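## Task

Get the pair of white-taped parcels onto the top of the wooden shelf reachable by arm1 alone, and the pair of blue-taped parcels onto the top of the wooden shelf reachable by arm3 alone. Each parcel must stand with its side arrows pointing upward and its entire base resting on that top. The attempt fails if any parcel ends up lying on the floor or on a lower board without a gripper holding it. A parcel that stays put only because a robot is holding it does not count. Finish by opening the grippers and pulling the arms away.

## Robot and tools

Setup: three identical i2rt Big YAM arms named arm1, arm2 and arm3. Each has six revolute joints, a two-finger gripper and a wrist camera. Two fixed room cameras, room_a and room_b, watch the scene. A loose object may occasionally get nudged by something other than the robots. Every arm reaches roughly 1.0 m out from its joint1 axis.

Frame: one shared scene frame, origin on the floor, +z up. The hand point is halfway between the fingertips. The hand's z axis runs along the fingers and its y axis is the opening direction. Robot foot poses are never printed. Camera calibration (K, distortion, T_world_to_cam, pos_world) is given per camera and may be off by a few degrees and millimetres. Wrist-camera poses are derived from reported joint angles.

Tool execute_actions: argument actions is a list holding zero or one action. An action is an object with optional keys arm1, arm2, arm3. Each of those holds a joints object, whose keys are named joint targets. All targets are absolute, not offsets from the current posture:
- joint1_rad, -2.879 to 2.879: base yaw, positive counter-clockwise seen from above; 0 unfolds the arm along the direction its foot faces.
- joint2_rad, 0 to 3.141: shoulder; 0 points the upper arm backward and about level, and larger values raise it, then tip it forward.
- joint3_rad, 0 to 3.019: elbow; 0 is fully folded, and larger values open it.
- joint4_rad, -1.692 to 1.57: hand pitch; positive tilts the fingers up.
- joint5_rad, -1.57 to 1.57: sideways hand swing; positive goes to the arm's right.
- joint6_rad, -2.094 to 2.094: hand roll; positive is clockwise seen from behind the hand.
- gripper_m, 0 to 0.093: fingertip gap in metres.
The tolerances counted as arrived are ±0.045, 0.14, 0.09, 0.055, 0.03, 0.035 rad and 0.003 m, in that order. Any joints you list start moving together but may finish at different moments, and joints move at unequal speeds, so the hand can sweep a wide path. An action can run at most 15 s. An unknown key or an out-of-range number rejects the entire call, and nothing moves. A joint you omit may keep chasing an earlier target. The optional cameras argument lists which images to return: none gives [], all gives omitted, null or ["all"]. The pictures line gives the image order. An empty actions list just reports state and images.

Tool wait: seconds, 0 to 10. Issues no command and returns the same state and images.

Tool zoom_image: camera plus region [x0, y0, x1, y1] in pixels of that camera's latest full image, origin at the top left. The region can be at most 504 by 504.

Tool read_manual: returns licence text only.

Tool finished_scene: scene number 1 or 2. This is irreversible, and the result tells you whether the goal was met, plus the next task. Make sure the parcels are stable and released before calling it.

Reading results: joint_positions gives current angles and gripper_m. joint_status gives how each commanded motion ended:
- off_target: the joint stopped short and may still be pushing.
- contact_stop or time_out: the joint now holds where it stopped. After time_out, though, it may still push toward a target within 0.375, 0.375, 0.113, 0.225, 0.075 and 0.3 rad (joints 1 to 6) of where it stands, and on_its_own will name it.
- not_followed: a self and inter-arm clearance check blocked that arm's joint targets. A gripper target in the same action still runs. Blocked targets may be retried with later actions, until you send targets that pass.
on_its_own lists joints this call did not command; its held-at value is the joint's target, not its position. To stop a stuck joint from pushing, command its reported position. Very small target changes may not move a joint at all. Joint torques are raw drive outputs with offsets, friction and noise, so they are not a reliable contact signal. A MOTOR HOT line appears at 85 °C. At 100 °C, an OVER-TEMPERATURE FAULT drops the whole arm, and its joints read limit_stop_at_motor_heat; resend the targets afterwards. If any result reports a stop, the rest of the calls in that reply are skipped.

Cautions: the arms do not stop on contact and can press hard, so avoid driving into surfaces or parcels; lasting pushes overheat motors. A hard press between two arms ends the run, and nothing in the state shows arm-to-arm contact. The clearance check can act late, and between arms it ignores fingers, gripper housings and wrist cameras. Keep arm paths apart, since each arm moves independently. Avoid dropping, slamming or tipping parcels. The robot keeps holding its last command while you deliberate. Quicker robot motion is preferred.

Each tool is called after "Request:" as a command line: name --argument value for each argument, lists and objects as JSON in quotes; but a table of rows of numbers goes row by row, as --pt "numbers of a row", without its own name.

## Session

Request:
execute_actions --actions '[]'

Scene clock: 0.00 s.
Joint torques (N m, as the arm reports them, + toward a larger angle): no reading
arm1.joint_positions: joint1_rad=-0.821 joint2_rad=+0.497 joint3_rad=+1.621 joint4_rad=-1.613 joint5_rad=+0.150 joint6_rad=+0.222 gripper_m=+0.094
arm1.joint_status: not commanded
arm1.hand: x=-0.6229 y=-1.0866 z=+1.4876 quat_wxyz=(-0.342, -0.713, -0.477, +0.385) (m; scene frame)
arm2.joint_positions: joint1_rad=+0.639 joint2_rad=+0.556 joint3_rad=+1.336 joint4_rad=-1.485 joint5_rad=-0.117 joint6_rad=+0.794 gripper_m=+0.095
arm2.joint_status: not commanded
arm2.hand: x=+0.1589 y=-0.2044 z=+1.3890 quat_wxyz=(+0.251, +0.882, -0.218, -0.334) (m; scene frame)
arm3.joint_positions: joint1_rad=+0.216 joint2_rad=+0.557 joint3_rad=+1.344 joint4_rad=-1.358 joint5_rad=+0.113 joint6_rad=+0.601 gripper_m=+0.095
arm3.joint_status: not commanded
arm3.hand: x=+0.0341 y=+1.0763 z=+1.3662 quat_wxyz=(-0.160, -0.861, +0.166, +0.453) (m; scene frame)
pictures: arm1_cam_wrist, arm2_cam_wrist, arm3_cam_wrist, room_a, room_b
camera_calibration (this result's frames):
arm1_cam_wrist: T_world_to_cam=[[-0.939549, 0.316492, -0.130695, -0.0479041], [0.341264, 0.834216, -0.433155, 1.76661], [-0.0280623, -0.451572, -0.891793, 0.940071], [0, 0, 0, 1]] pos_world=[-0.621508, -1.03406, 1.5973]
arm2_cam_wrist: T_world_to_cam=[[0.221961, 0.781519, -0.583062, 0.931023], [0.961111, -0.27613, -0.00423921, -0.197477], [-0.164314, -0.559446, -0.812417, 1.16126], [0, 0, 0, 1]] pos_world=[0.173958, -0.132477, 1.48544]
arm3_cam_wrist: T_world_to_cam=[[0.133452, 0.893479, -0.428819, -0.381599], [0.91793, -0.274558, -0.286396, 0.659456], [-0.373624, -0.355406, -0.856791, 1.68854], [0, 0, 0, 1]] pos_world=[0.0764712, 1.12213, 1.47196]
Images, in order (width x height): arm1_cam_wrist 896x504, arm2_cam_wrist 896x504, arm3_cam_wrist 896x504, room_a 896x504, room_b 896x504.

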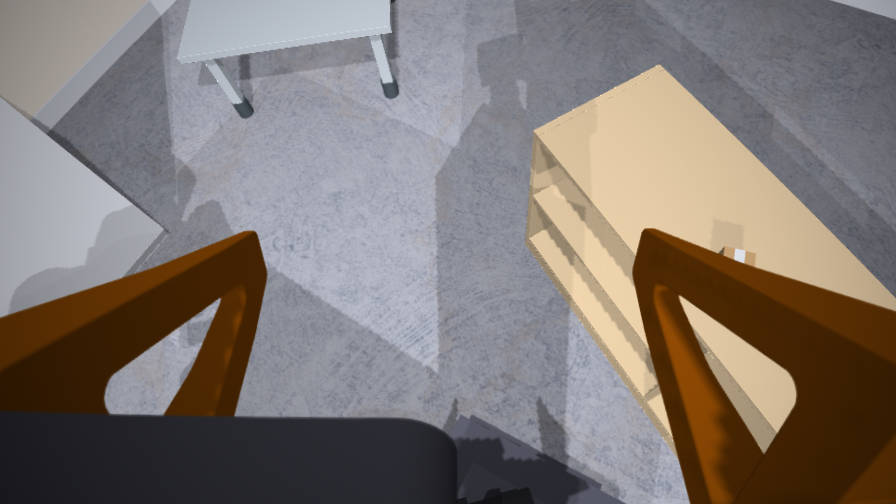

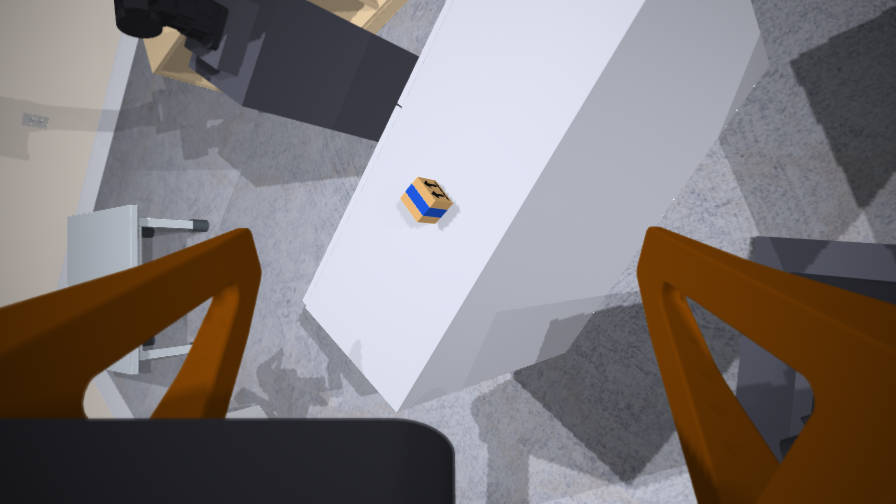

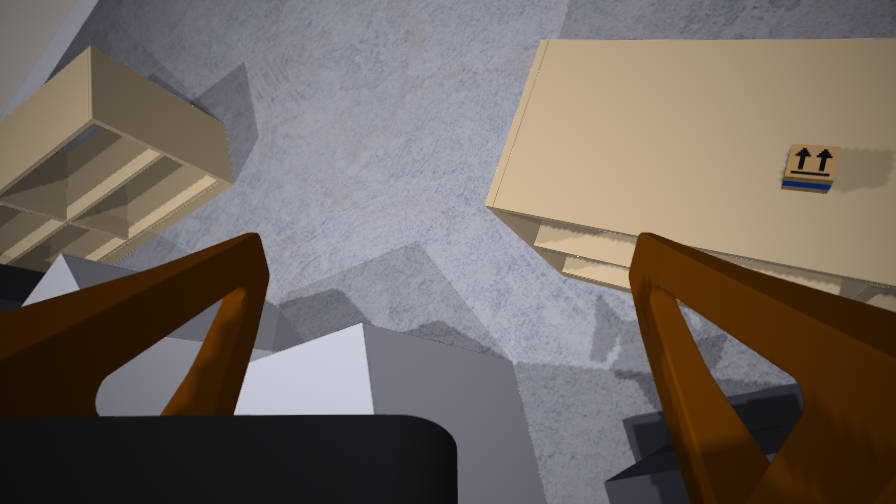

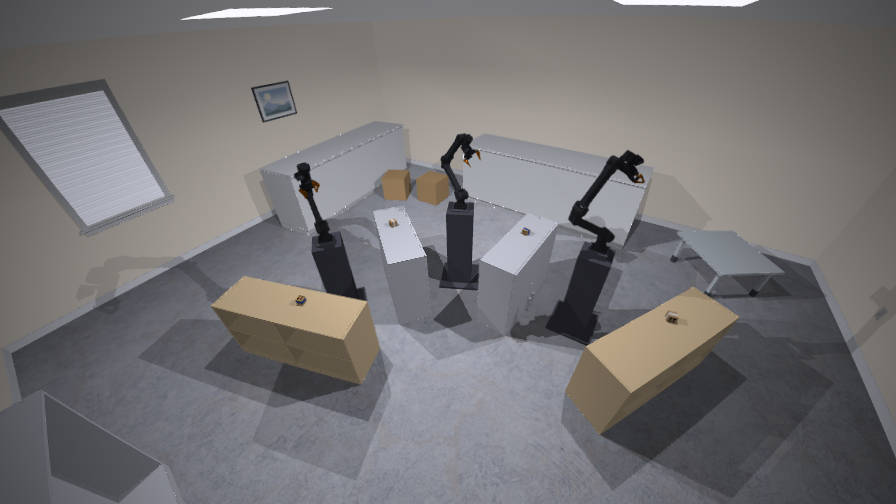

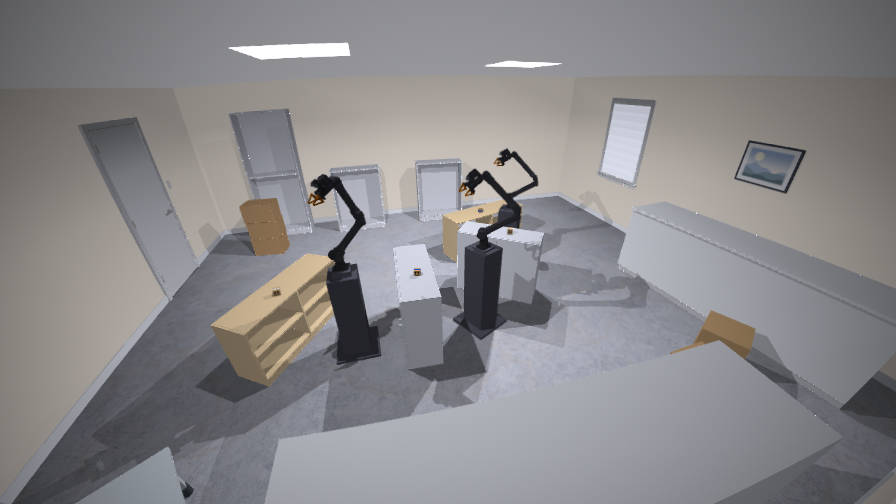

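Request:
zoom_image --camera "room_a" --region '[650, 300, 695, 335]'

Request:
zoom_image --camera "room_b" --region '[255, 275, 300, 310]'

Request:
zoom_image --camera "arm2_cam_wrist" --region '[380, 160, 480, 240]'

Request:
zoom_image --camera "room_a" --region '[375, 208, 415, 240]'

Request:
zoom_image --camera "room_b" --region '[490, 216, 530, 246]'

Request:
zoom_image --camera "arm3_cam_wrist" --region '[760, 120, 880, 220]'

Region (650, 300, 695, 335) of room_a's 896x504 image, scaled by 11.200, with more detail than that image has.

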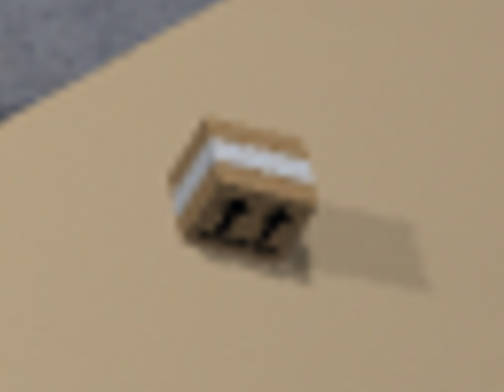

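Region (255, 275, 300, 310) of room_b's 896x504 image, scaled by 11.200, with more detail than that image has.

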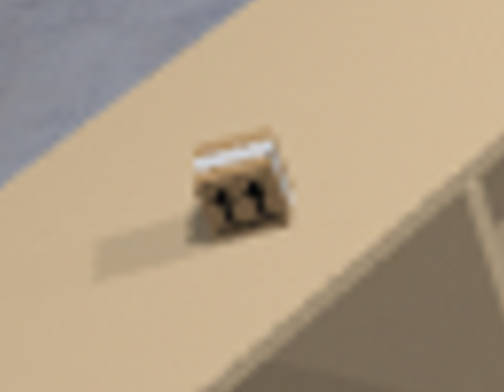

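Region (380, 160, 480, 240) of arm2_cam_wrist's 896x504 image, scaled by 5.040, with more detail than that image has; it fills the top 403 rows of this view, and the rest is white.

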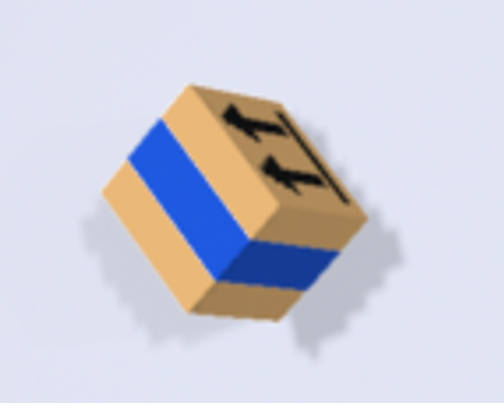

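Region (375, 208, 415, 240) of room_a's 896x504 image, scaled by 12.600, with more detail than that image has; it fills the top 403 rows of this view, and the rest is white.

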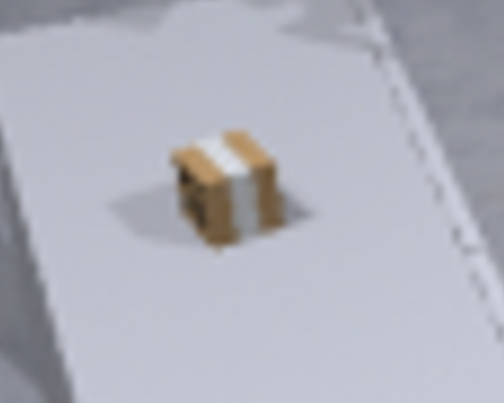

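Region (490, 216, 530, 246) of room_b's 896x504 image, scaled by 12.600, with more detail than that image has; it fills the top 378 rows of this view, and the rest is white.

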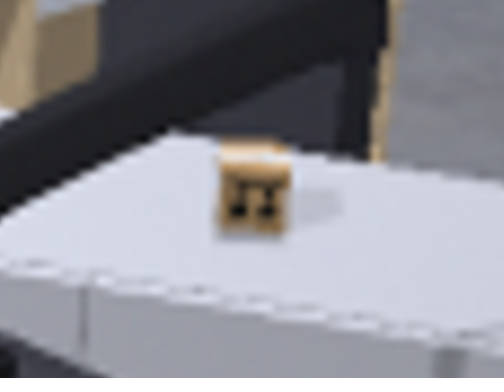

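Region (760, 120, 880, 220) of arm3_cam_wrist's 896x504 image, scaled by 4.200, with more detail than that image has.

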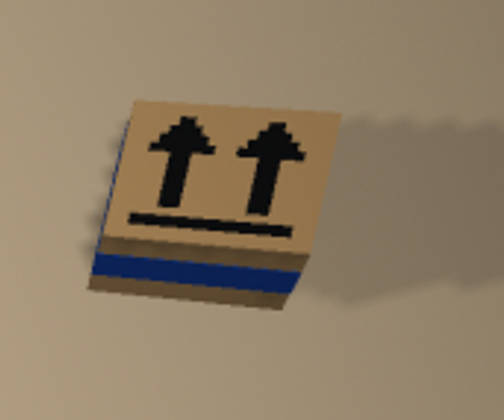

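Request:
execute_actions --actions '[{"arm1":{"joints":{"joint1_rad":-1.824,"joint2_rad":2.27,"joint3_rad":1.79,"joint4_rad":-1.06,"joint5_rad":0,"joint6_rad":0}},"arm2":{"joints":{"joint1_rad":1.287,"joint2_rad":2.105,"joint3_rad":1.84,"joint4_rad":-1.276,"joint5_rad":0,"joint6_rad":0.459}},"arm3":{"joints":{"joint1_rad":-0.532,"joint2_rad":2.385,"joint3_rad":1.84,"joint4_rad":-1.522,"joint5_rad":0,"joint6_rad":0}}}]' --cameras '["arm1_cam_wrist","arm2_cam_wrist","arm3_cam_wrist"]'

Scene clock: 3.90 s.
Joint torques (N m, as the arm reports them, + toward a larger angle): arm1=[  0.88 -21.08   8.82   0.52   0.01  -0.13] | arm2=[ -0.48 -18.35   8.88  -0.14   0.14  -0.14] | arm3=[  0.39 -21.38   8.51  -0.41  -0.05  -0.04]
arm1.joint_positions: joint1_rad=-1.836 joint2_rad=+2.252 joint3_rad=+1.774 joint4_rad=-1.057 joint5_rad=-0.001 joint6_rad=+0.008 gripper_m=+0.094
arm1.joint_status: all done
arm1.hand: x=-1.1785 y=-1.2839 z=+0.8475 quat_wxyz=(-0.001, -0.973, -0.230, +0.018) (m; scene frame)
arm2.joint_positions: joint1_rad=+1.293 joint2_rad=+2.112 joint3_rad=+1.821 joint4_rad=-1.272 joint5_rad=+0.001 joint6_rad=+0.470 gripper_m=+0.095
arm2.joint_status: all done
arm2.hand: x=-0.0515 y=-0.6389 z=+0.9501 quat_wxyz=(-0.001, +0.976, +0.216, +0.002) (m; scene frame)
arm3.joint_positions: joint1_rad=-0.540 joint2_rad=+2.365 joint3_rad=+1.826 joint4_rad=-1.511 joint5_rad=-0.001 joint6_rad=+0.007 gripper_m=+0.095
arm3.joint_status: all done
arm3.hand: x=-0.2488 y=+1.3693 z=+0.7727 quat_wxyz=(-0.055, -0.943, +0.232, -0.231) (m; scene frame)
pictures: arm1_cam_wrist, arm2_cam_wrist, arm3_cam_wrist
camera_calibration (this result's frames):
arm1_cam_wrist: T_world_to_cam=[[-0.438265, 0.898831, 0.00512279, 0.632222], [0.748419, 0.361757, 0.555878, 0.878569], [0.497787, 0.247456, -0.831248, 1.73047], [0, 0, 0, 1]] pos_world=[-1.24186, -1.31431, 0.946836]
arm2_cam_wrist: T_world_to_cam=[[-0.423253, 0.90597, 0.0086832, 0.545517], [0.734006, 0.337265, 0.58948, -0.301054], [0.531123, 0.255873, -0.807736, 1.07927], [0, 0, 0, 1]] pos_world=[-0.121359, -0.668844, 1.0445]
arm3_cam_wrist: T_world_to_cam=[[0.464766, 0.885419, -0.00506, -1.09409], [0.407818, -0.208988, 0.888824, -0.295142], [0.785925, -0.415158, -0.458221, 1.24075], [0, 0, 0, 1]] pos_world=[-0.346281, 1.42215, 0.825332]
Images, in order (width x height): arm1_cam_wrist 896x504, arm2_cam_wrist 896x504, arm3_cam_wrist 896x504.

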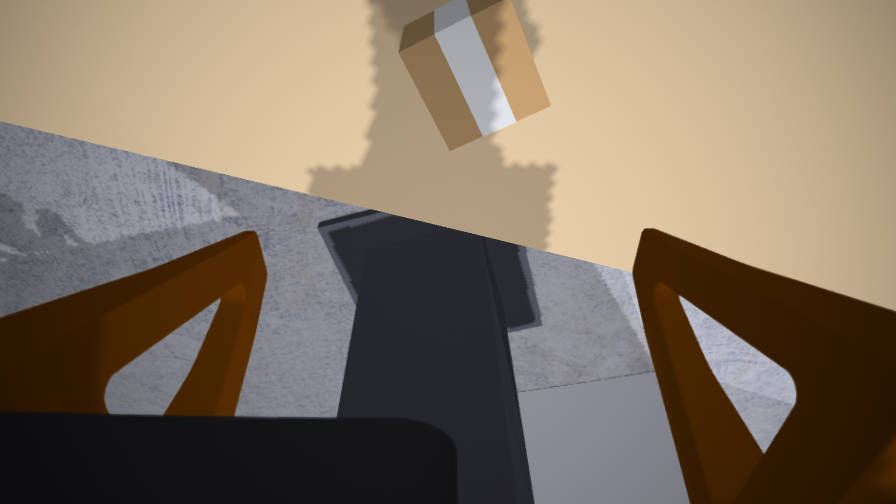

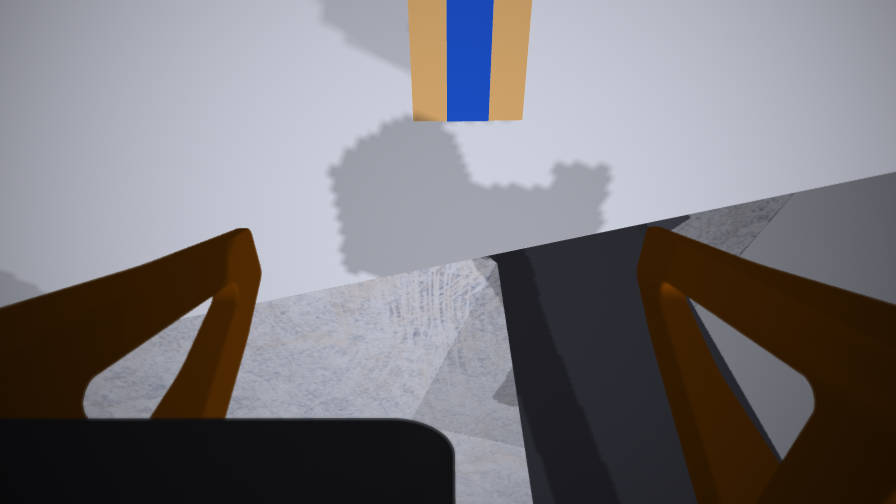

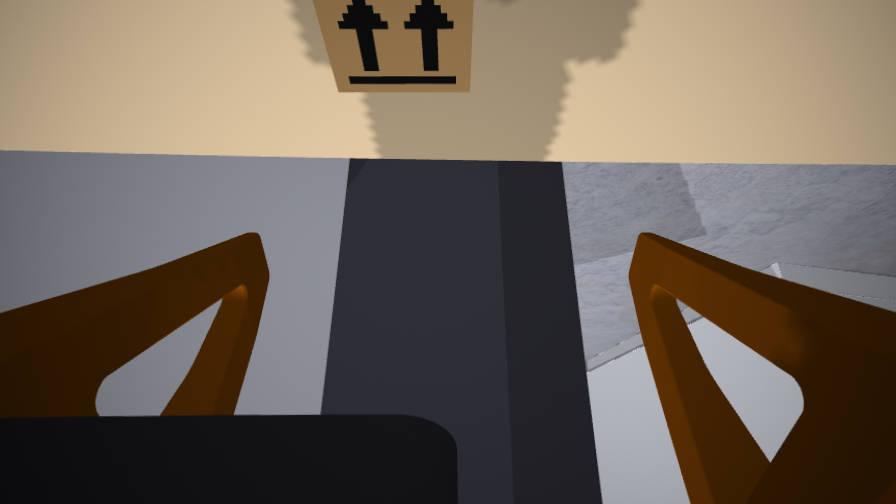

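Request:
execute_actions --actions '[]'

Scene clock: 4.57 s.
Joint torques (N m, as the arm reports them, + toward a larger angle): arm1=[  0.91 -21.04   8.78   0.51   0.01  -0.14] | arm2=[ -0.63 -18.96   8.72  -0.13   0.14  -0.13] | arm3=[  0.32 -21.99   8.5   -0.39  -0.05  -0.03]
arm1.joint_positions: joint1_rad=-1.836 joint2_rad=+2.252 joint3_rad=+1.774 joint4_rad=-1.057 joint5_rad=-0.001 joint6_rad=+0.008 gripper_m=+0.094
arm1.joint_status: all done
arm1.hand: x=-1.1785 y=-1.2839 z=+0.8475 quat_wxyz=(-0.001, -0.973, -0.230, +0.018) (m; scene frame)
arm2.joint_positions: joint1_rad=+1.293 joint2_rad=+2.112 joint3_rad=+1.821 joint4_rad=-1.272 joint5_rad=+0.001 joint6_rad=+0.470 gripper_m=+0.095
arm2.joint_status: all done
arm2.hand: x=-0.0515 y=-0.6389 z=+0.9501 quat_wxyz=(-0.001, +0.976, +0.216, +0.002) (m; scene frame)
arm3.joint_positions: joint1_rad=-0.540 joint2_rad=+2.365 joint3_rad=+1.826 joint4_rad=-1.511 joint5_rad=-0.001 joint6_rad=+0.007 gripper_m=+0.095
arm3.joint_status: all done
arm3.hand: x=-0.2488 y=+1.3693 z=+0.7727 quat_wxyz=(-0.055, -0.943, +0.232, -0.231) (m; scene frame)
pictures: arm1_cam_wrist, arm2_cam_wrist, arm3_cam_wrist, room_a, room_b
camera_calibration (this result's frames):
arm1_cam_wrist: T_world_to_cam=[[-0.438265, 0.898831, 0.00512279, 0.632222], [0.748419, 0.361757, 0.555878, 0.878569], [0.497787, 0.247456, -0.831248, 1.73047], [0, 0, 0, 1]] pos_world=[-1.24186, -1.31431, 0.946836]
arm2_cam_wrist: T_world_to_cam=[[-0.423253, 0.90597, 0.0086832, 0.545517], [0.734006, 0.337265, 0.58948, -0.301054], [0.531123, 0.255873, -0.807736, 1.07927], [0, 0, 0, 1]] pos_world=[-0.121359, -0.668844, 1.0445]
arm3_cam_wrist: T_world_to_cam=[[0.464766, 0.885419, -0.00506, -1.09409], [0.407818, -0.208988, 0.888824, -0.295142], [0.785925, -0.415158, -0.458221, 1.24075], [0, 0, 0, 1]] pos_world=[-0.346281, 1.42215, 0.825332]
Images, in order (width x height): arm1_cam_wrist 896x504, arm2_cam_wrist 896x504, arm3_cam_wrist 896x504, room_a 896x504, room_b 896x504.

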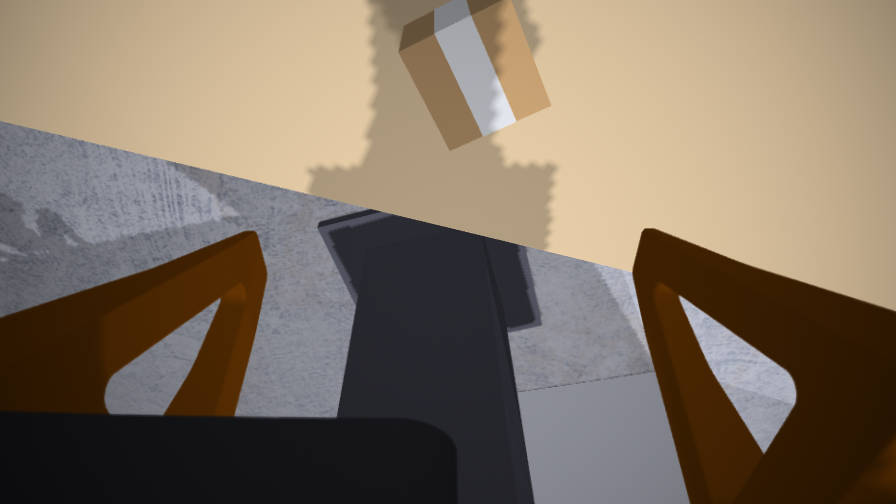

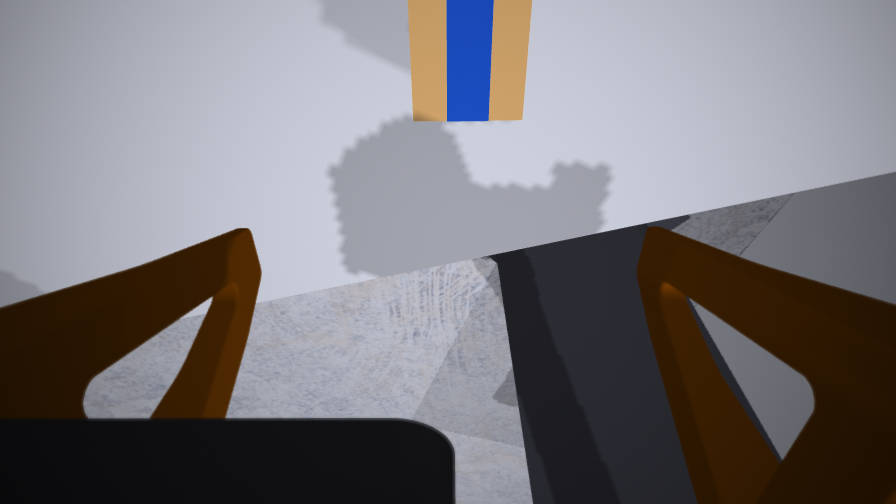

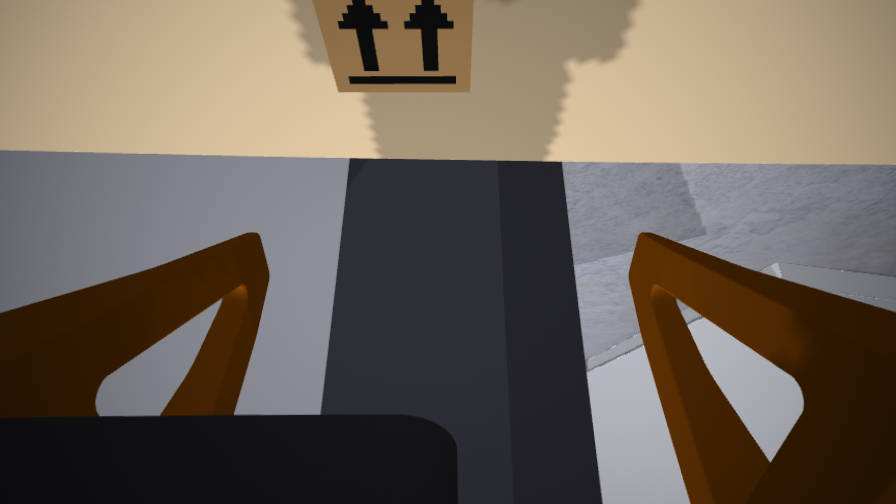

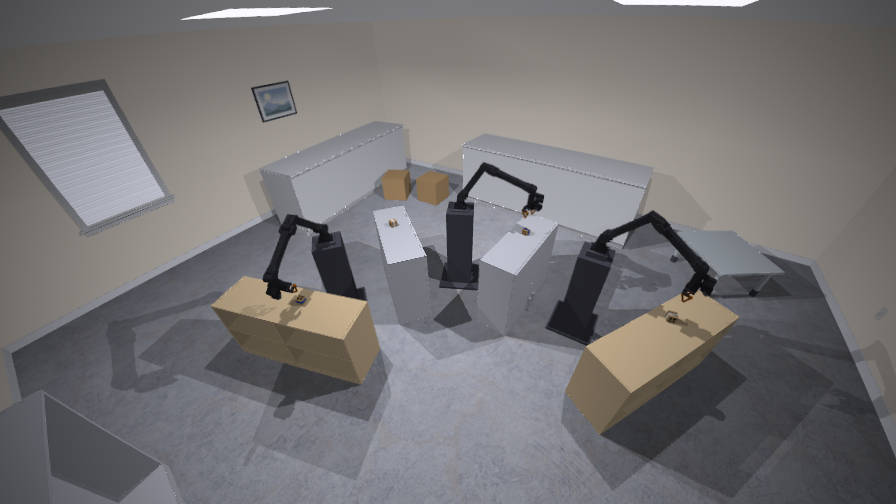

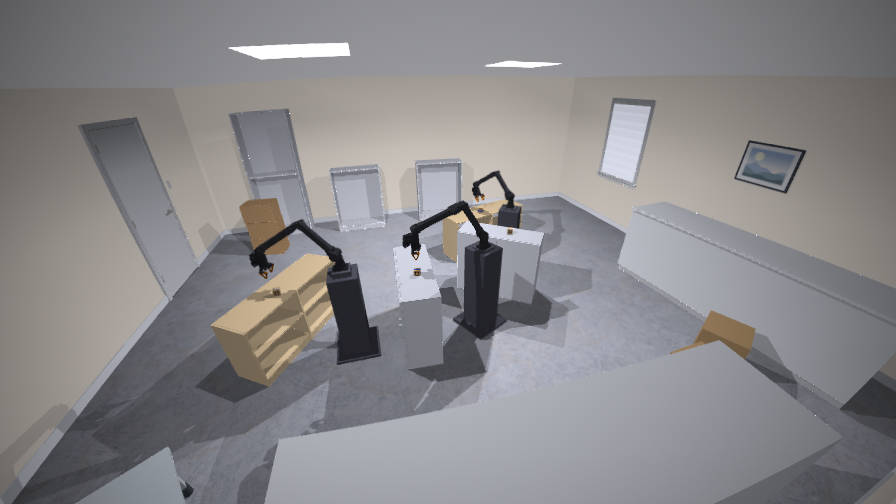

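Request:
execute_actions --actions '[{"arm1":{"joints":{"joint1_rad":-1.6,"joint2_rad":2.0}},"arm2":{"joints":{"joint1_rad":1.262,"joint2_rad":2.30,"joint3_rad":1.708,"joint4_rad":-0.975,"joint6_rad":0.43}},"arm3":{"joints":{"joint1_rad":-0.50,"joint2_rad":2.53,"joint3_rad":1.80,"joint4_rad":-1.354}}}]' --cameras '["arm2_cam_wrist","arm3_cam_wrist"]'

Scene clock: 8.80 s.
Joint torques (N m, as the arm reports them, + toward a larger angle): arm1=[ -0.76 -18.05   9.85   0.97  -0.01  -0.11] | arm2=[  0.21 -18.9    6.93   0.33   0.22  -0.13] | arm3=[ -0.52 -22.82   7.05   0.24  -0.05  -0.03]
arm1.joint_positions: joint1_rad=-1.596 joint2_rad=+1.967 joint3_rad=+1.778 joint4_rad=-1.057 joint5_rad=-0.001 joint6_rad=+0.006 gripper_m=+0.094
arm1.joint_status: all done
arm1.hand: x=-1.1074 y=-1.4315 z=+1.0347 quat_wxyz=(-0.054, -0.926, -0.342, +0.151) (m; scene frame)
arm2.joint_positions: joint1_rad=+1.256 joint2_rad=+2.294 joint3_rad=+1.699 joint4_rad=-0.984 joint5_rad=-0.001 joint6_rad=+0.441 gripper_m=+0.095
arm2.joint_status: all done
arm2.hand: x=-0.0649 y=-0.6190 z=+0.7951 quat_wxyz=(-0.005, +0.977, +0.212, +0.009) (m; scene frame)
arm3.joint_positions: joint1_rad=-0.497 joint2_rad=+2.526 joint3_rad=+1.788 joint4_rad=-1.362 joint5_rad=-0.001 joint6_rad=+0.007 gripper_m=+0.095
arm3.joint_status: all done
arm3.hand: x=-0.2359 y=+1.3375 z=+0.6639 quat_wxyz=(-0.056, -0.942, +0.210, -0.256) (m; scene frame)
pictures: arm2_cam_wrist, arm3_cam_wrist
camera_calibration (this result's frames):
arm2_cam_wrist: T_world_to_cam=[[-0.416112, 0.909212, 0.0135586, 0.521708], [0.729752, 0.325009, 0.601524, -0.223974], [0.542507, 0.260196, -0.79874, 0.952407], [0, 0, 0, 1]] pos_world=[-0.136153, -0.649362, 0.888378]
arm3_cam_wrist: T_world_to_cam=[[0.426782, 0.904342, -0.00483755, -1.10689], [0.375614, -0.172391, 0.910602, -0.281364], [0.822661, -0.390446, -0.413257, 1.11338], [0, 0, 0, 1]] pos_world=[-0.337851, 1.38722, 0.710969]
Images, in order (width x height): arm2_cam_wrist 896x504, arm3_cam_wrist 896x504.

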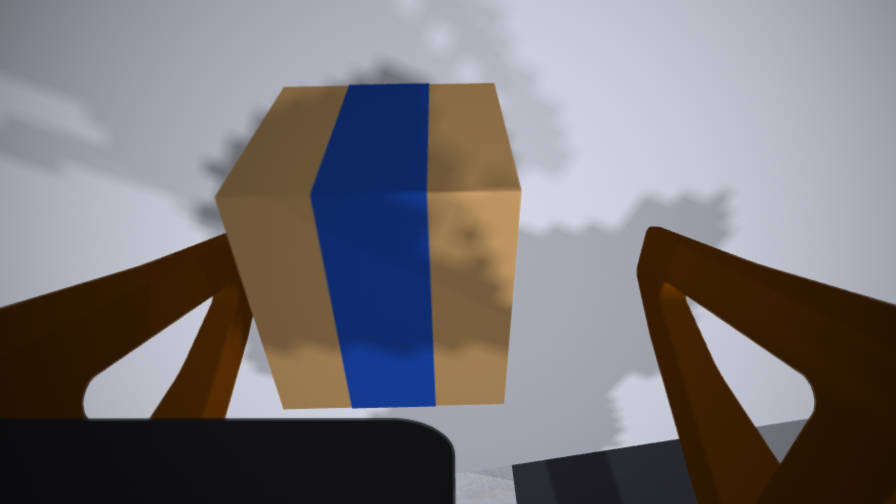

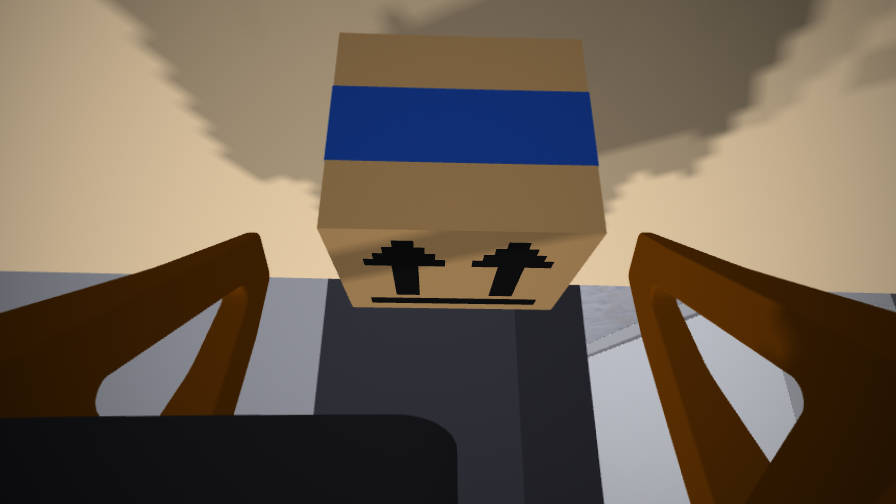

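Request:
execute_actions --actions '[{"arm1":{"joints":{"joint1_rad":-1.3,"joint2_rad":1.8}},"arm2":{"joints":{"gripper_m":0.03}},"arm3":{"joints":{"joint2_rad":2.56,"joint4_rad":-1.325}}}]' --cameras '["arm3_cam_wrist"]'

Scene clock: 10.70 s.
Joint torques (N m, as the arm reports them, + toward a larger angle): arm1=[ -0.73 -16.74  10.31   1.24   0.03  -0.1 ] | arm2=[  0.2  -18.41   7.     0.29   0.22  -0.12] | arm3=[ -0.48 -20.48   7.14   0.31  -0.05  -0.03]
arm1.joint_positions: joint1_rad=-1.297 joint2_rad=+1.775 joint3_rad=+1.778 joint4_rad=-1.057 joint5_rad=-0.002 joint6_rad=+0.005 gripper_m=+0.094
arm1.joint_status: all done
arm1.hand: x=-0.9436 y=-1.5521 z=+1.1594 quat_wxyz=(-0.122, -0.847, -0.468, +0.222) (m; scene frame)
arm2.joint_positions: joint1_rad=+1.256 joint2_rad=+2.294 joint3_rad=+1.699 joint4_rad=-0.984 joint5_rad=-0.001 joint6_rad=+0.441 gripper_m=+0.049
arm2.joint_status: gripper_m off_target (ended at +0.049, target +0.030)
arm2.hand: x=-0.0647 y=-0.6192 z=+0.7951 quat_wxyz=(-0.005, +0.977, +0.213, +0.009) (m; scene frame)
arm3.joint_positions: joint1_rad=-0.497 joint2_rad=+2.526 joint3_rad=+1.788 joint4_rad=-1.334 joint5_rad=-0.001 joint6_rad=+0.007 gripper_m=+0.095
arm3.joint_status: all done
arm3.hand: x=-0.2413 y=+1.3400 z=+0.6605 quat_wxyz=(-0.053, -0.945, +0.211, -0.243) (m; scene frame)
pictures: arm3_cam_wrist
camera_calibration (this result's frames):
arm3_cam_wrist: T_world_to_cam=[[0.426662, 0.904397, -0.00508919, -1.10679], [0.398495, -0.182938, 0.898741, -0.248334], [0.811888, -0.385487, -0.43845, 1.1248], [0, 0, 0, 1]] pos_world=[-0.342027, 1.38914, 0.710724]
Images, in order (width x height): arm3_cam_wrist 896x504.

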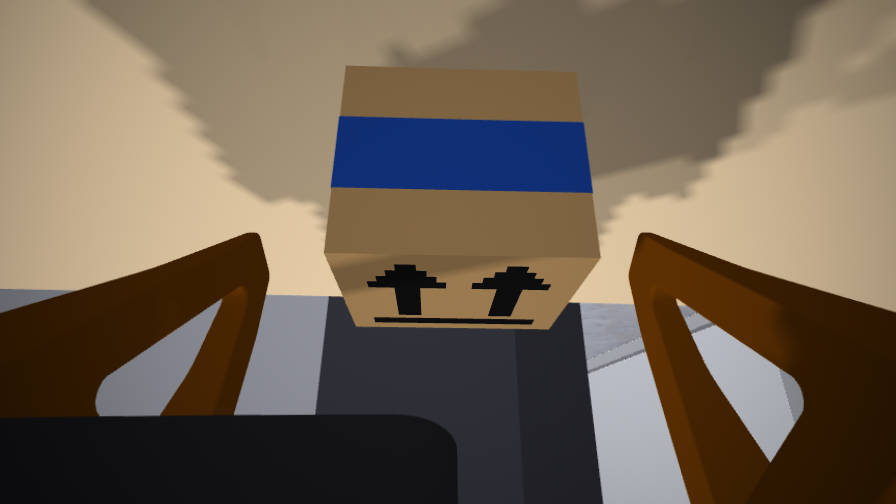

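Request:
execute_actions --actions '[{"arm1":{"joints":{"joint1_rad":0.8,"joint2_rad":1.8,"joint3_rad":0.96,"joint4_rad":0.75}},"arm2":{"joints":{"joint1_rad":-0.87,"joint2_rad":2.21}},"arm3":{"joints":{"joint2_rad":2.59}}}]' --cameras '["arm2_cam_wrist","arm3_cam_wrist","room_a"]'

Scene clock: 15.23 s.
Joint torques (N m, as the arm reports them, + toward a larger angle): arm1=[  0.02 -15.46   6.72   2.57  -0.08  -0.1 ] | arm2=[ -0.2  -18.12   7.58  -0.01   0.13  -0.1 ] | arm3=[ -0.51 -20.5    6.9    0.24  -0.05  -0.03]
arm1.joint_positions: joint1_rad=+0.802 joint2_rad=+1.797 joint3_rad=+0.964 joint4_rad=+0.735 joint5_rad=+0.000 joint6_rad=+0.005 gripper_m=+0.094
arm1.joint_status: all done
arm1.hand: x=+0.0849 y=-1.0051 z=+1.0629 quat_wxyz=(-0.670, -0.015, -0.742, +0.006) (m; scene frame)
arm2.joint_positions: joint1_rad=-0.867 joint2_rad=+2.203 joint3_rad=+1.699 joint4_rad=-0.970 joint5_rad=+0.001 joint6_rad=+0.439 gripper_m=+0.049
arm2.joint_status: all done
arm2.hand: x=+0.1415 y=+0.4931 z=+0.8625 quat_wxyz=(-0.025, +0.662, -0.748, -0.044) (m; scene frame)
arm3.joint_positions: joint1_rad=-0.497 joint2_rad=+2.557 joint3_rad=+1.788 joint4_rad=-1.334 joint5_rad=-0.001 joint6_rad=+0.007 gripper_m=+0.095
arm3.joint_status: all done
arm3.hand: x=-0.2324 y=+1.3359 z=+0.6448 quat_wxyz=(-0.056, -0.942, +0.210, -0.257) (m; scene frame)
pictures: arm2_cam_wrist, arm3_cam_wrist, room_a
camera_calibration (this result's frames):
arm2_cam_wrist: T_world_to_cam=[[0.992657, -0.11849, -0.0243563, -0.0643044], [-0.0900732, -0.858402, 0.505007, 0.00614958], [-0.0807457, -0.499105, -0.862771, 1.12273], [0, 0, 0, 1]] pos_world=[0.155042, 0.558018, 0.963985]
arm3_cam_wrist: T_world_to_cam=[[0.426795, 0.904336, -0.00480975, -1.10702], [0.373088, -0.171227, 0.911859, -0.268554], [0.823803, -0.390971, -0.410476, 1.10115], [0, 0, 0, 1]] pos_world=[-0.334467, 1.38565, 0.691555]
Images, in order (width x height): arm2_cam_wrist 896x504, arm3_cam_wrist 896x504, room_a 896x504.

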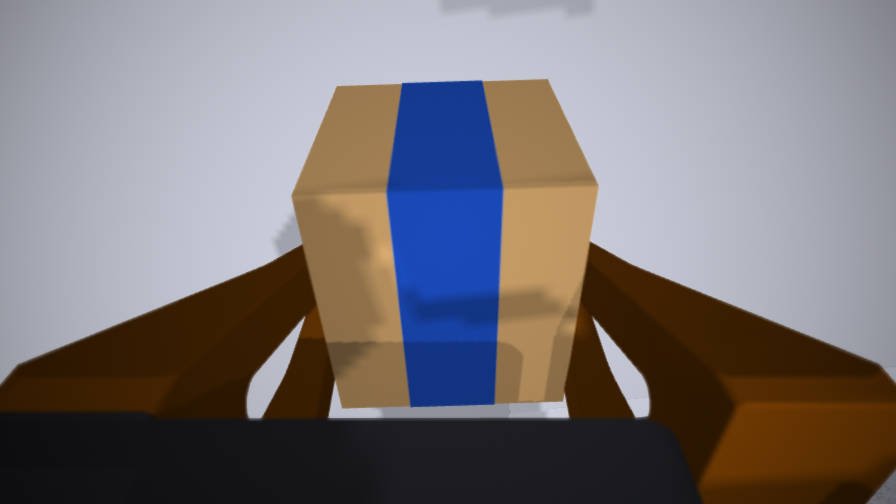

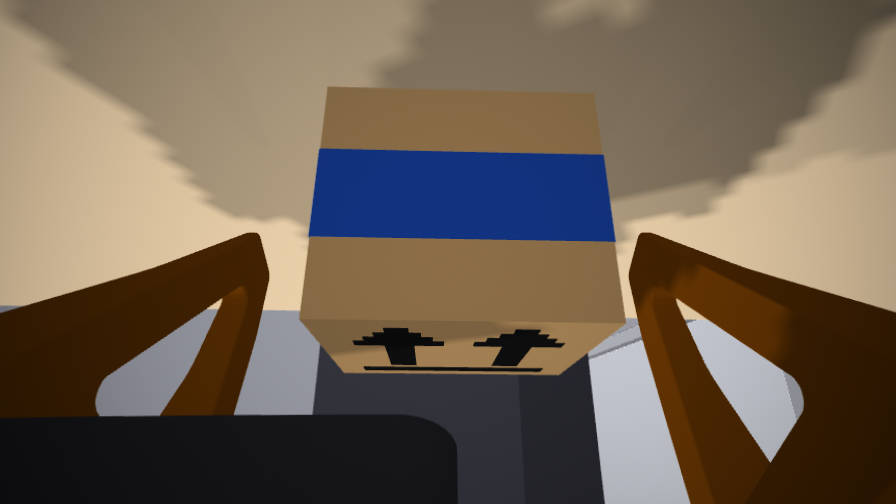

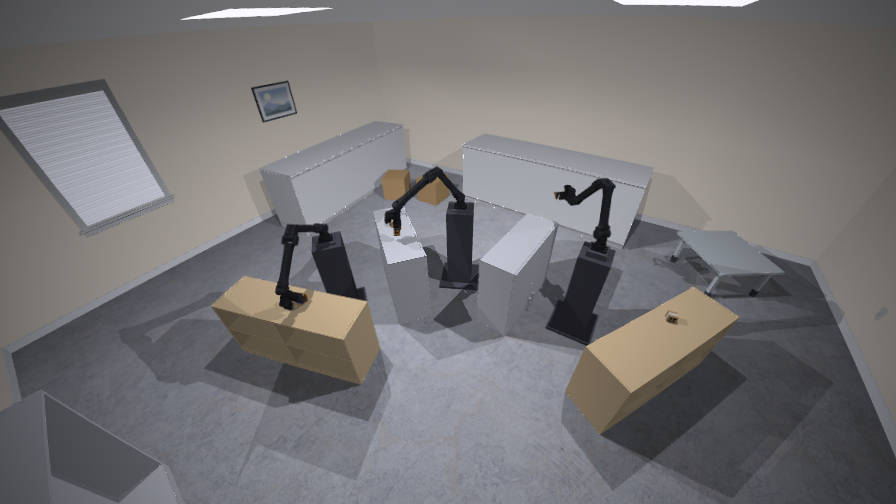

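Request:
zoom_image --camera "room_a" --region '[340, 160, 580, 350]'

Request:
execute_actions --actions '[{"arm1":{"joints":{"joint1_rad":1.05,"joint2_rad":2.0}},"arm2":{"joints":{"joint2_rad":2.27,"joint4_rad":-1.0}},"arm3":{"joints":{"gripper_m":0.03}}}]' --cameras '["arm2_cam_wrist","room_b"]'

Region (340, 160, 580, 350) of room_a's 896x504 image, scaled by 2.100, with more detail than that image has; it fills the top 399 rows of this view, and the rest is white.

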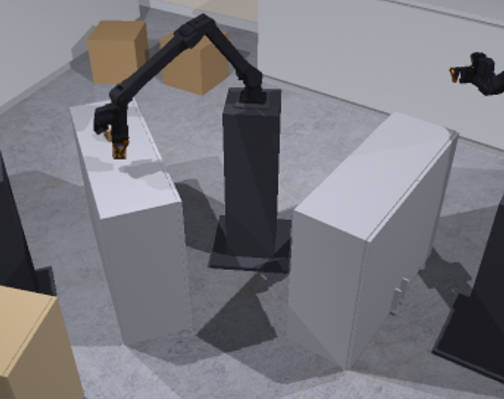

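Scene clock: 16.77 s.
Joint torques (N m, as the arm reports them, + toward a larger angle): arm1=[ -0.8  -17.     6.12   2.14  -0.05  -0.1 ] | arm2=[ -0.66 -18.58   7.29  -0.27   0.13  -0.1 ] | arm3=[ -0.53 -20.49   6.88   0.23  -0.05  -0.03]
arm1.joint_positions: joint1_rad=+1.062 joint2_rad=+2.003 joint3_rad=+0.951 joint4_rad=+0.745 joint5_rad=+0.000 joint6_rad=+0.005 gripper_m=+0.094
arm1.joint_status: all done
arm1.hand: x=+0.0587 y=-0.8319 z=+0.9269 quat_wxyz=(-0.586, +0.088, -0.802, -0.072) (m; scene frame)
arm2.joint_positions: joint1_rad=-0.867 joint2_rad=+2.268 joint3_rad=+1.699 joint4_rad=-0.992 joint5_rad=+0.001 joint6_rad=+0.439 gripper_m=+0.049
arm2.joint_status: all done
arm2.hand: x=+0.1472 y=+0.4770 z=+0.8212 quat_wxyz=(-0.008, +0.663, -0.749, -0.004) (m; scene frame)
arm3.joint_positions: joint1_rad=-0.497 joint2_rad=+2.557 joint3_rad=+1.788 joint4_rad=-1.334 joint5_rad=-0.001 joint6_rad=+0.007 gripper_m=+0.056
arm3.joint_status: gripper_m off_target (ended at +0.056, target +0.030)
arm3.hand: x=-0.2325 y=+1.3359 z=+0.6448 quat_wxyz=(-0.056, -0.942, +0.210, -0.257) (m; scene frame)
pictures: arm2_cam_wrist, room_b
camera_calibration (this result's frames):
arm2_cam_wrist: T_world_to_cam=[[0.992711, -0.119895, 0.01229, -0.10236], [-0.105384, -0.814016, 0.571202, -0.0595668], [-0.0584798, -0.568333, -0.820718, 1.0747], [0, 0, 0, 1]] pos_world=[0.158185, 0.550027, 0.917307]
Images, in order (width x height): arm2_cam_wrist 896x504, room_b 896x504.

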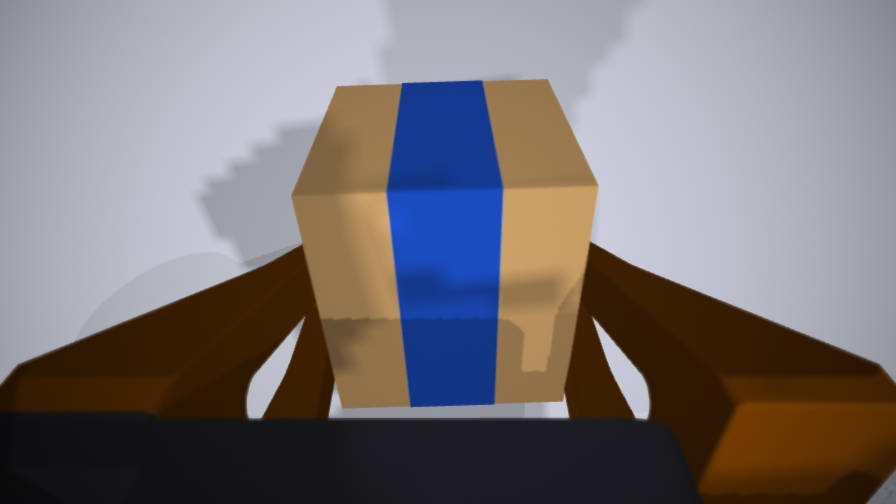

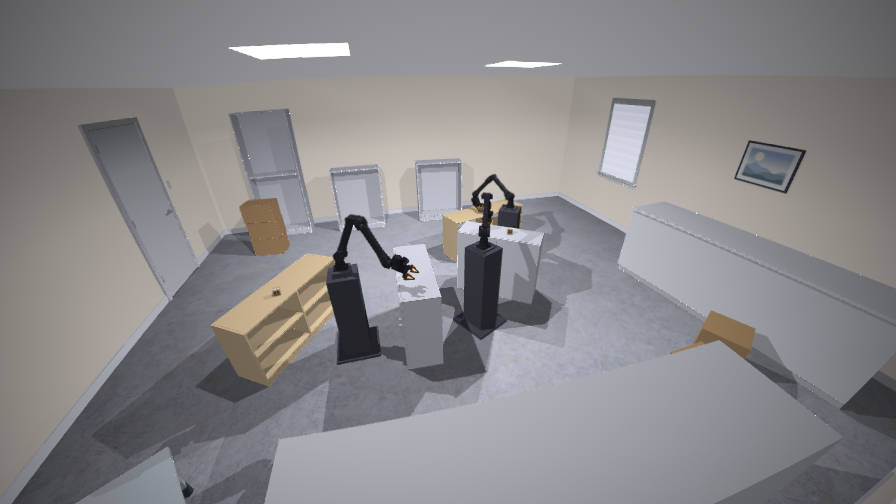

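Request:
execute_actions --actions '[{"arm2":{"joints":{"joint2_rad":2.31,"joint4_rad":-0.97}},"arm3":{"joints":{"joint2_rad":2.05,"joint4_rad":-0.8}}}]' --cameras '["arm2_cam_wrist"]'

Scene clock: 21.00 s.
Joint torques (N m, as the arm reports them, + toward a larger angle): arm1=[ -0.82 -16.83   6.17   2.19  -0.05  -0.11] | arm2=[ -0.71 -17.92   7.08   0.4    0.12  -0.1 ] | arm3=[ -0.5  -21.47  10.38   2.01  -0.06  -0.03]
arm1.joint_positions: joint1_rad=+1.062 joint2_rad=+2.003 joint3_rad=+0.951 joint4_rad=+0.745 joint5_rad=+0.000 joint6_rad=+0.005 gripper_m=+0.094
arm1.joint_status: not commanded
arm1.hand: x=+0.0587 y=-0.8319 z=+0.9269 quat_wxyz=(-0.586, +0.088, -0.802, -0.072) (m; scene frame)
arm2.joint_positions: joint1_rad=-0.867 joint2_rad=+2.298 joint3_rad=+1.699 joint4_rad=-0.981 joint5_rad=+0.001 joint6_rad=+0.439 gripper_m=+0.049
arm2.joint_status: all done
arm2.hand: x=+0.1486 y=+0.4734 z=+0.8028 quat_wxyz=(-0.004, +0.663, -0.749, +0.005) (m; scene frame)
arm3.joint_positions: joint1_rad=-0.497 joint2_rad=+2.028 joint3_rad=+1.797 joint4_rad=-0.801 joint5_rad=-0.001 joint6_rad=+0.007 gripper_m=+0.056
arm3.joint_status: all done
arm3.hand: x=-0.4353 y=+1.4294 z=+0.9808 quat_wxyz=(+0.056, -0.941, +0.210, +0.260) (m; scene frame)
pictures: arm2_cam_wrist
camera_calibration (this result's frames):
arm2_cam_wrist: T_world_to_cam=[[0.992586, -0.119795, 0.0205303, -0.110547], [-0.109061, -0.803304, 0.585498, -0.0677818], [-0.0536478, -0.583396, -0.810414, 1.05583], [0, 0, 0, 1]] pos_world=[0.158978, 0.548276, 0.897616]
Images, in order (width x height): arm2_cam_wrist 896x504.

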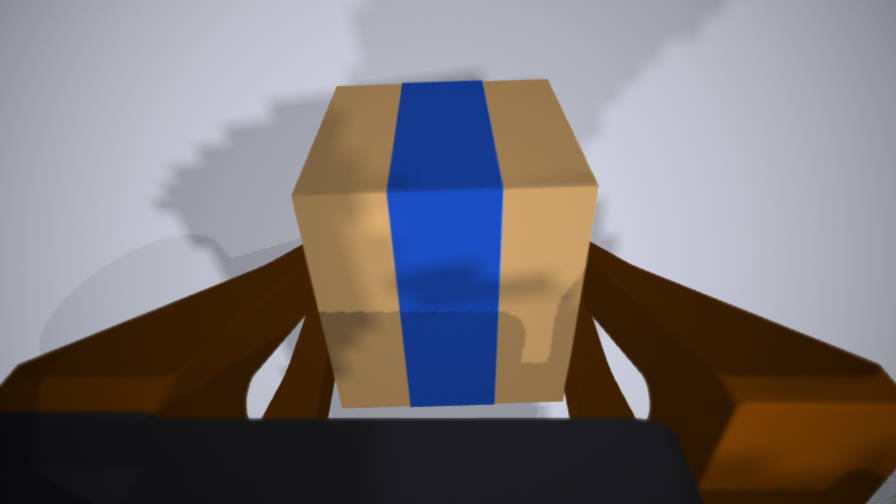

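Request:
execute_actions --actions '[{"arm2":{"joints":{"gripper_m":0.093}},"arm3":{"joints":{"joint3_rad":1.036,"joint4_rad":0.1}}}]' --cameras '["arm2_cam_wrist","room_b"]'

Request:
zoom_image --camera "room_b" --region '[440, 190, 560, 260]'

Scene clock: 22.63 s.
Joint torques (N m, as the arm reports them, + toward a larger angle): arm1=[ -0.83 -16.83   6.15   2.12  -0.05  -0.11] | arm2=[ -0.64 -18.33   7.11   0.41   0.12  -0.1 ] | arm3=[ -0.46 -17.14   6.54   2.78  -0.05  -0.03]
arm1.joint_positions: joint1_rad=+1.062 joint2_rad=+2.003 joint3_rad=+0.951 joint4_rad=+0.745 joint5_rad=+0.000 joint6_rad=+0.005 gripper_m=+0.094
arm1.joint_status: not commanded
arm1.hand: x=+0.0587 y=-0.8319 z=+0.9269 quat_wxyz=(-0.586, +0.088, -0.802, -0.072) (m; scene frame)
arm2.joint_positions: joint1_rad=-0.867 joint2_rad=+2.298 joint3_rad=+1.699 joint4_rad=-0.981 joint5_rad=+0.001 joint6_rad=+0.439 gripper_m=+0.093
arm2.joint_status: all done
arm2.hand: x=+0.1486 y=+0.4734 z=+0.8028 quat_wxyz=(-0.004, +0.663, -0.749, +0.005) (m; scene frame)
arm3.joint_positions: joint1_rad=-0.497 joint2_rad=+2.036 joint3_rad=+1.033 joint4_rad=+0.084 joint5_rad=-0.001 joint6_rad=+0.007 gripper_m=+0.056
arm3.joint_status: all done
arm3.hand: x=-0.3072 y=+1.3704 z=+0.7605 quat_wxyz=(+0.067, -0.925, +0.206, +0.313) (m; scene frame)
pictures: arm2_cam_wrist, room_b
camera_calibration (this result's frames):
arm2_cam_wrist: T_world_to_cam=[[0.992586, -0.119795, 0.0205303, -0.110547], [-0.109061, -0.803304, 0.585498, -0.0677818], [-0.0536478, -0.583396, -0.810414, 1.05583], [0, 0, 0, 1]] pos_world=[0.158978, 0.548276, 0.897616]
Images, in order (width x height): arm2_cam_wrist 896x504, room_b 896x504.

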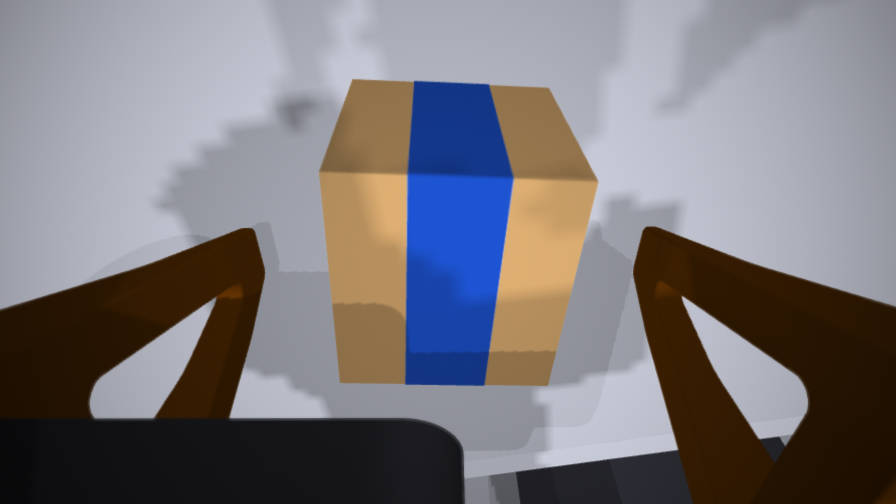

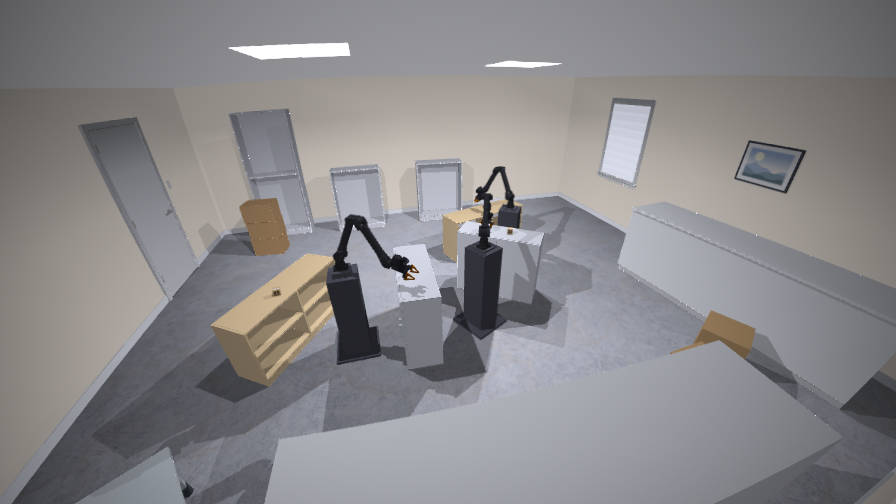

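Region (440, 190, 560, 260) of room_b's 896x504 image, scaled by 4.200, with more detail than that image has; it fills the top 294 rows of this view, and the rest is white.

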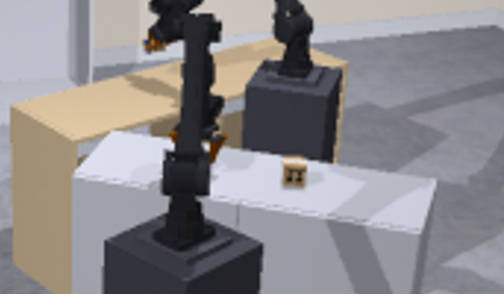

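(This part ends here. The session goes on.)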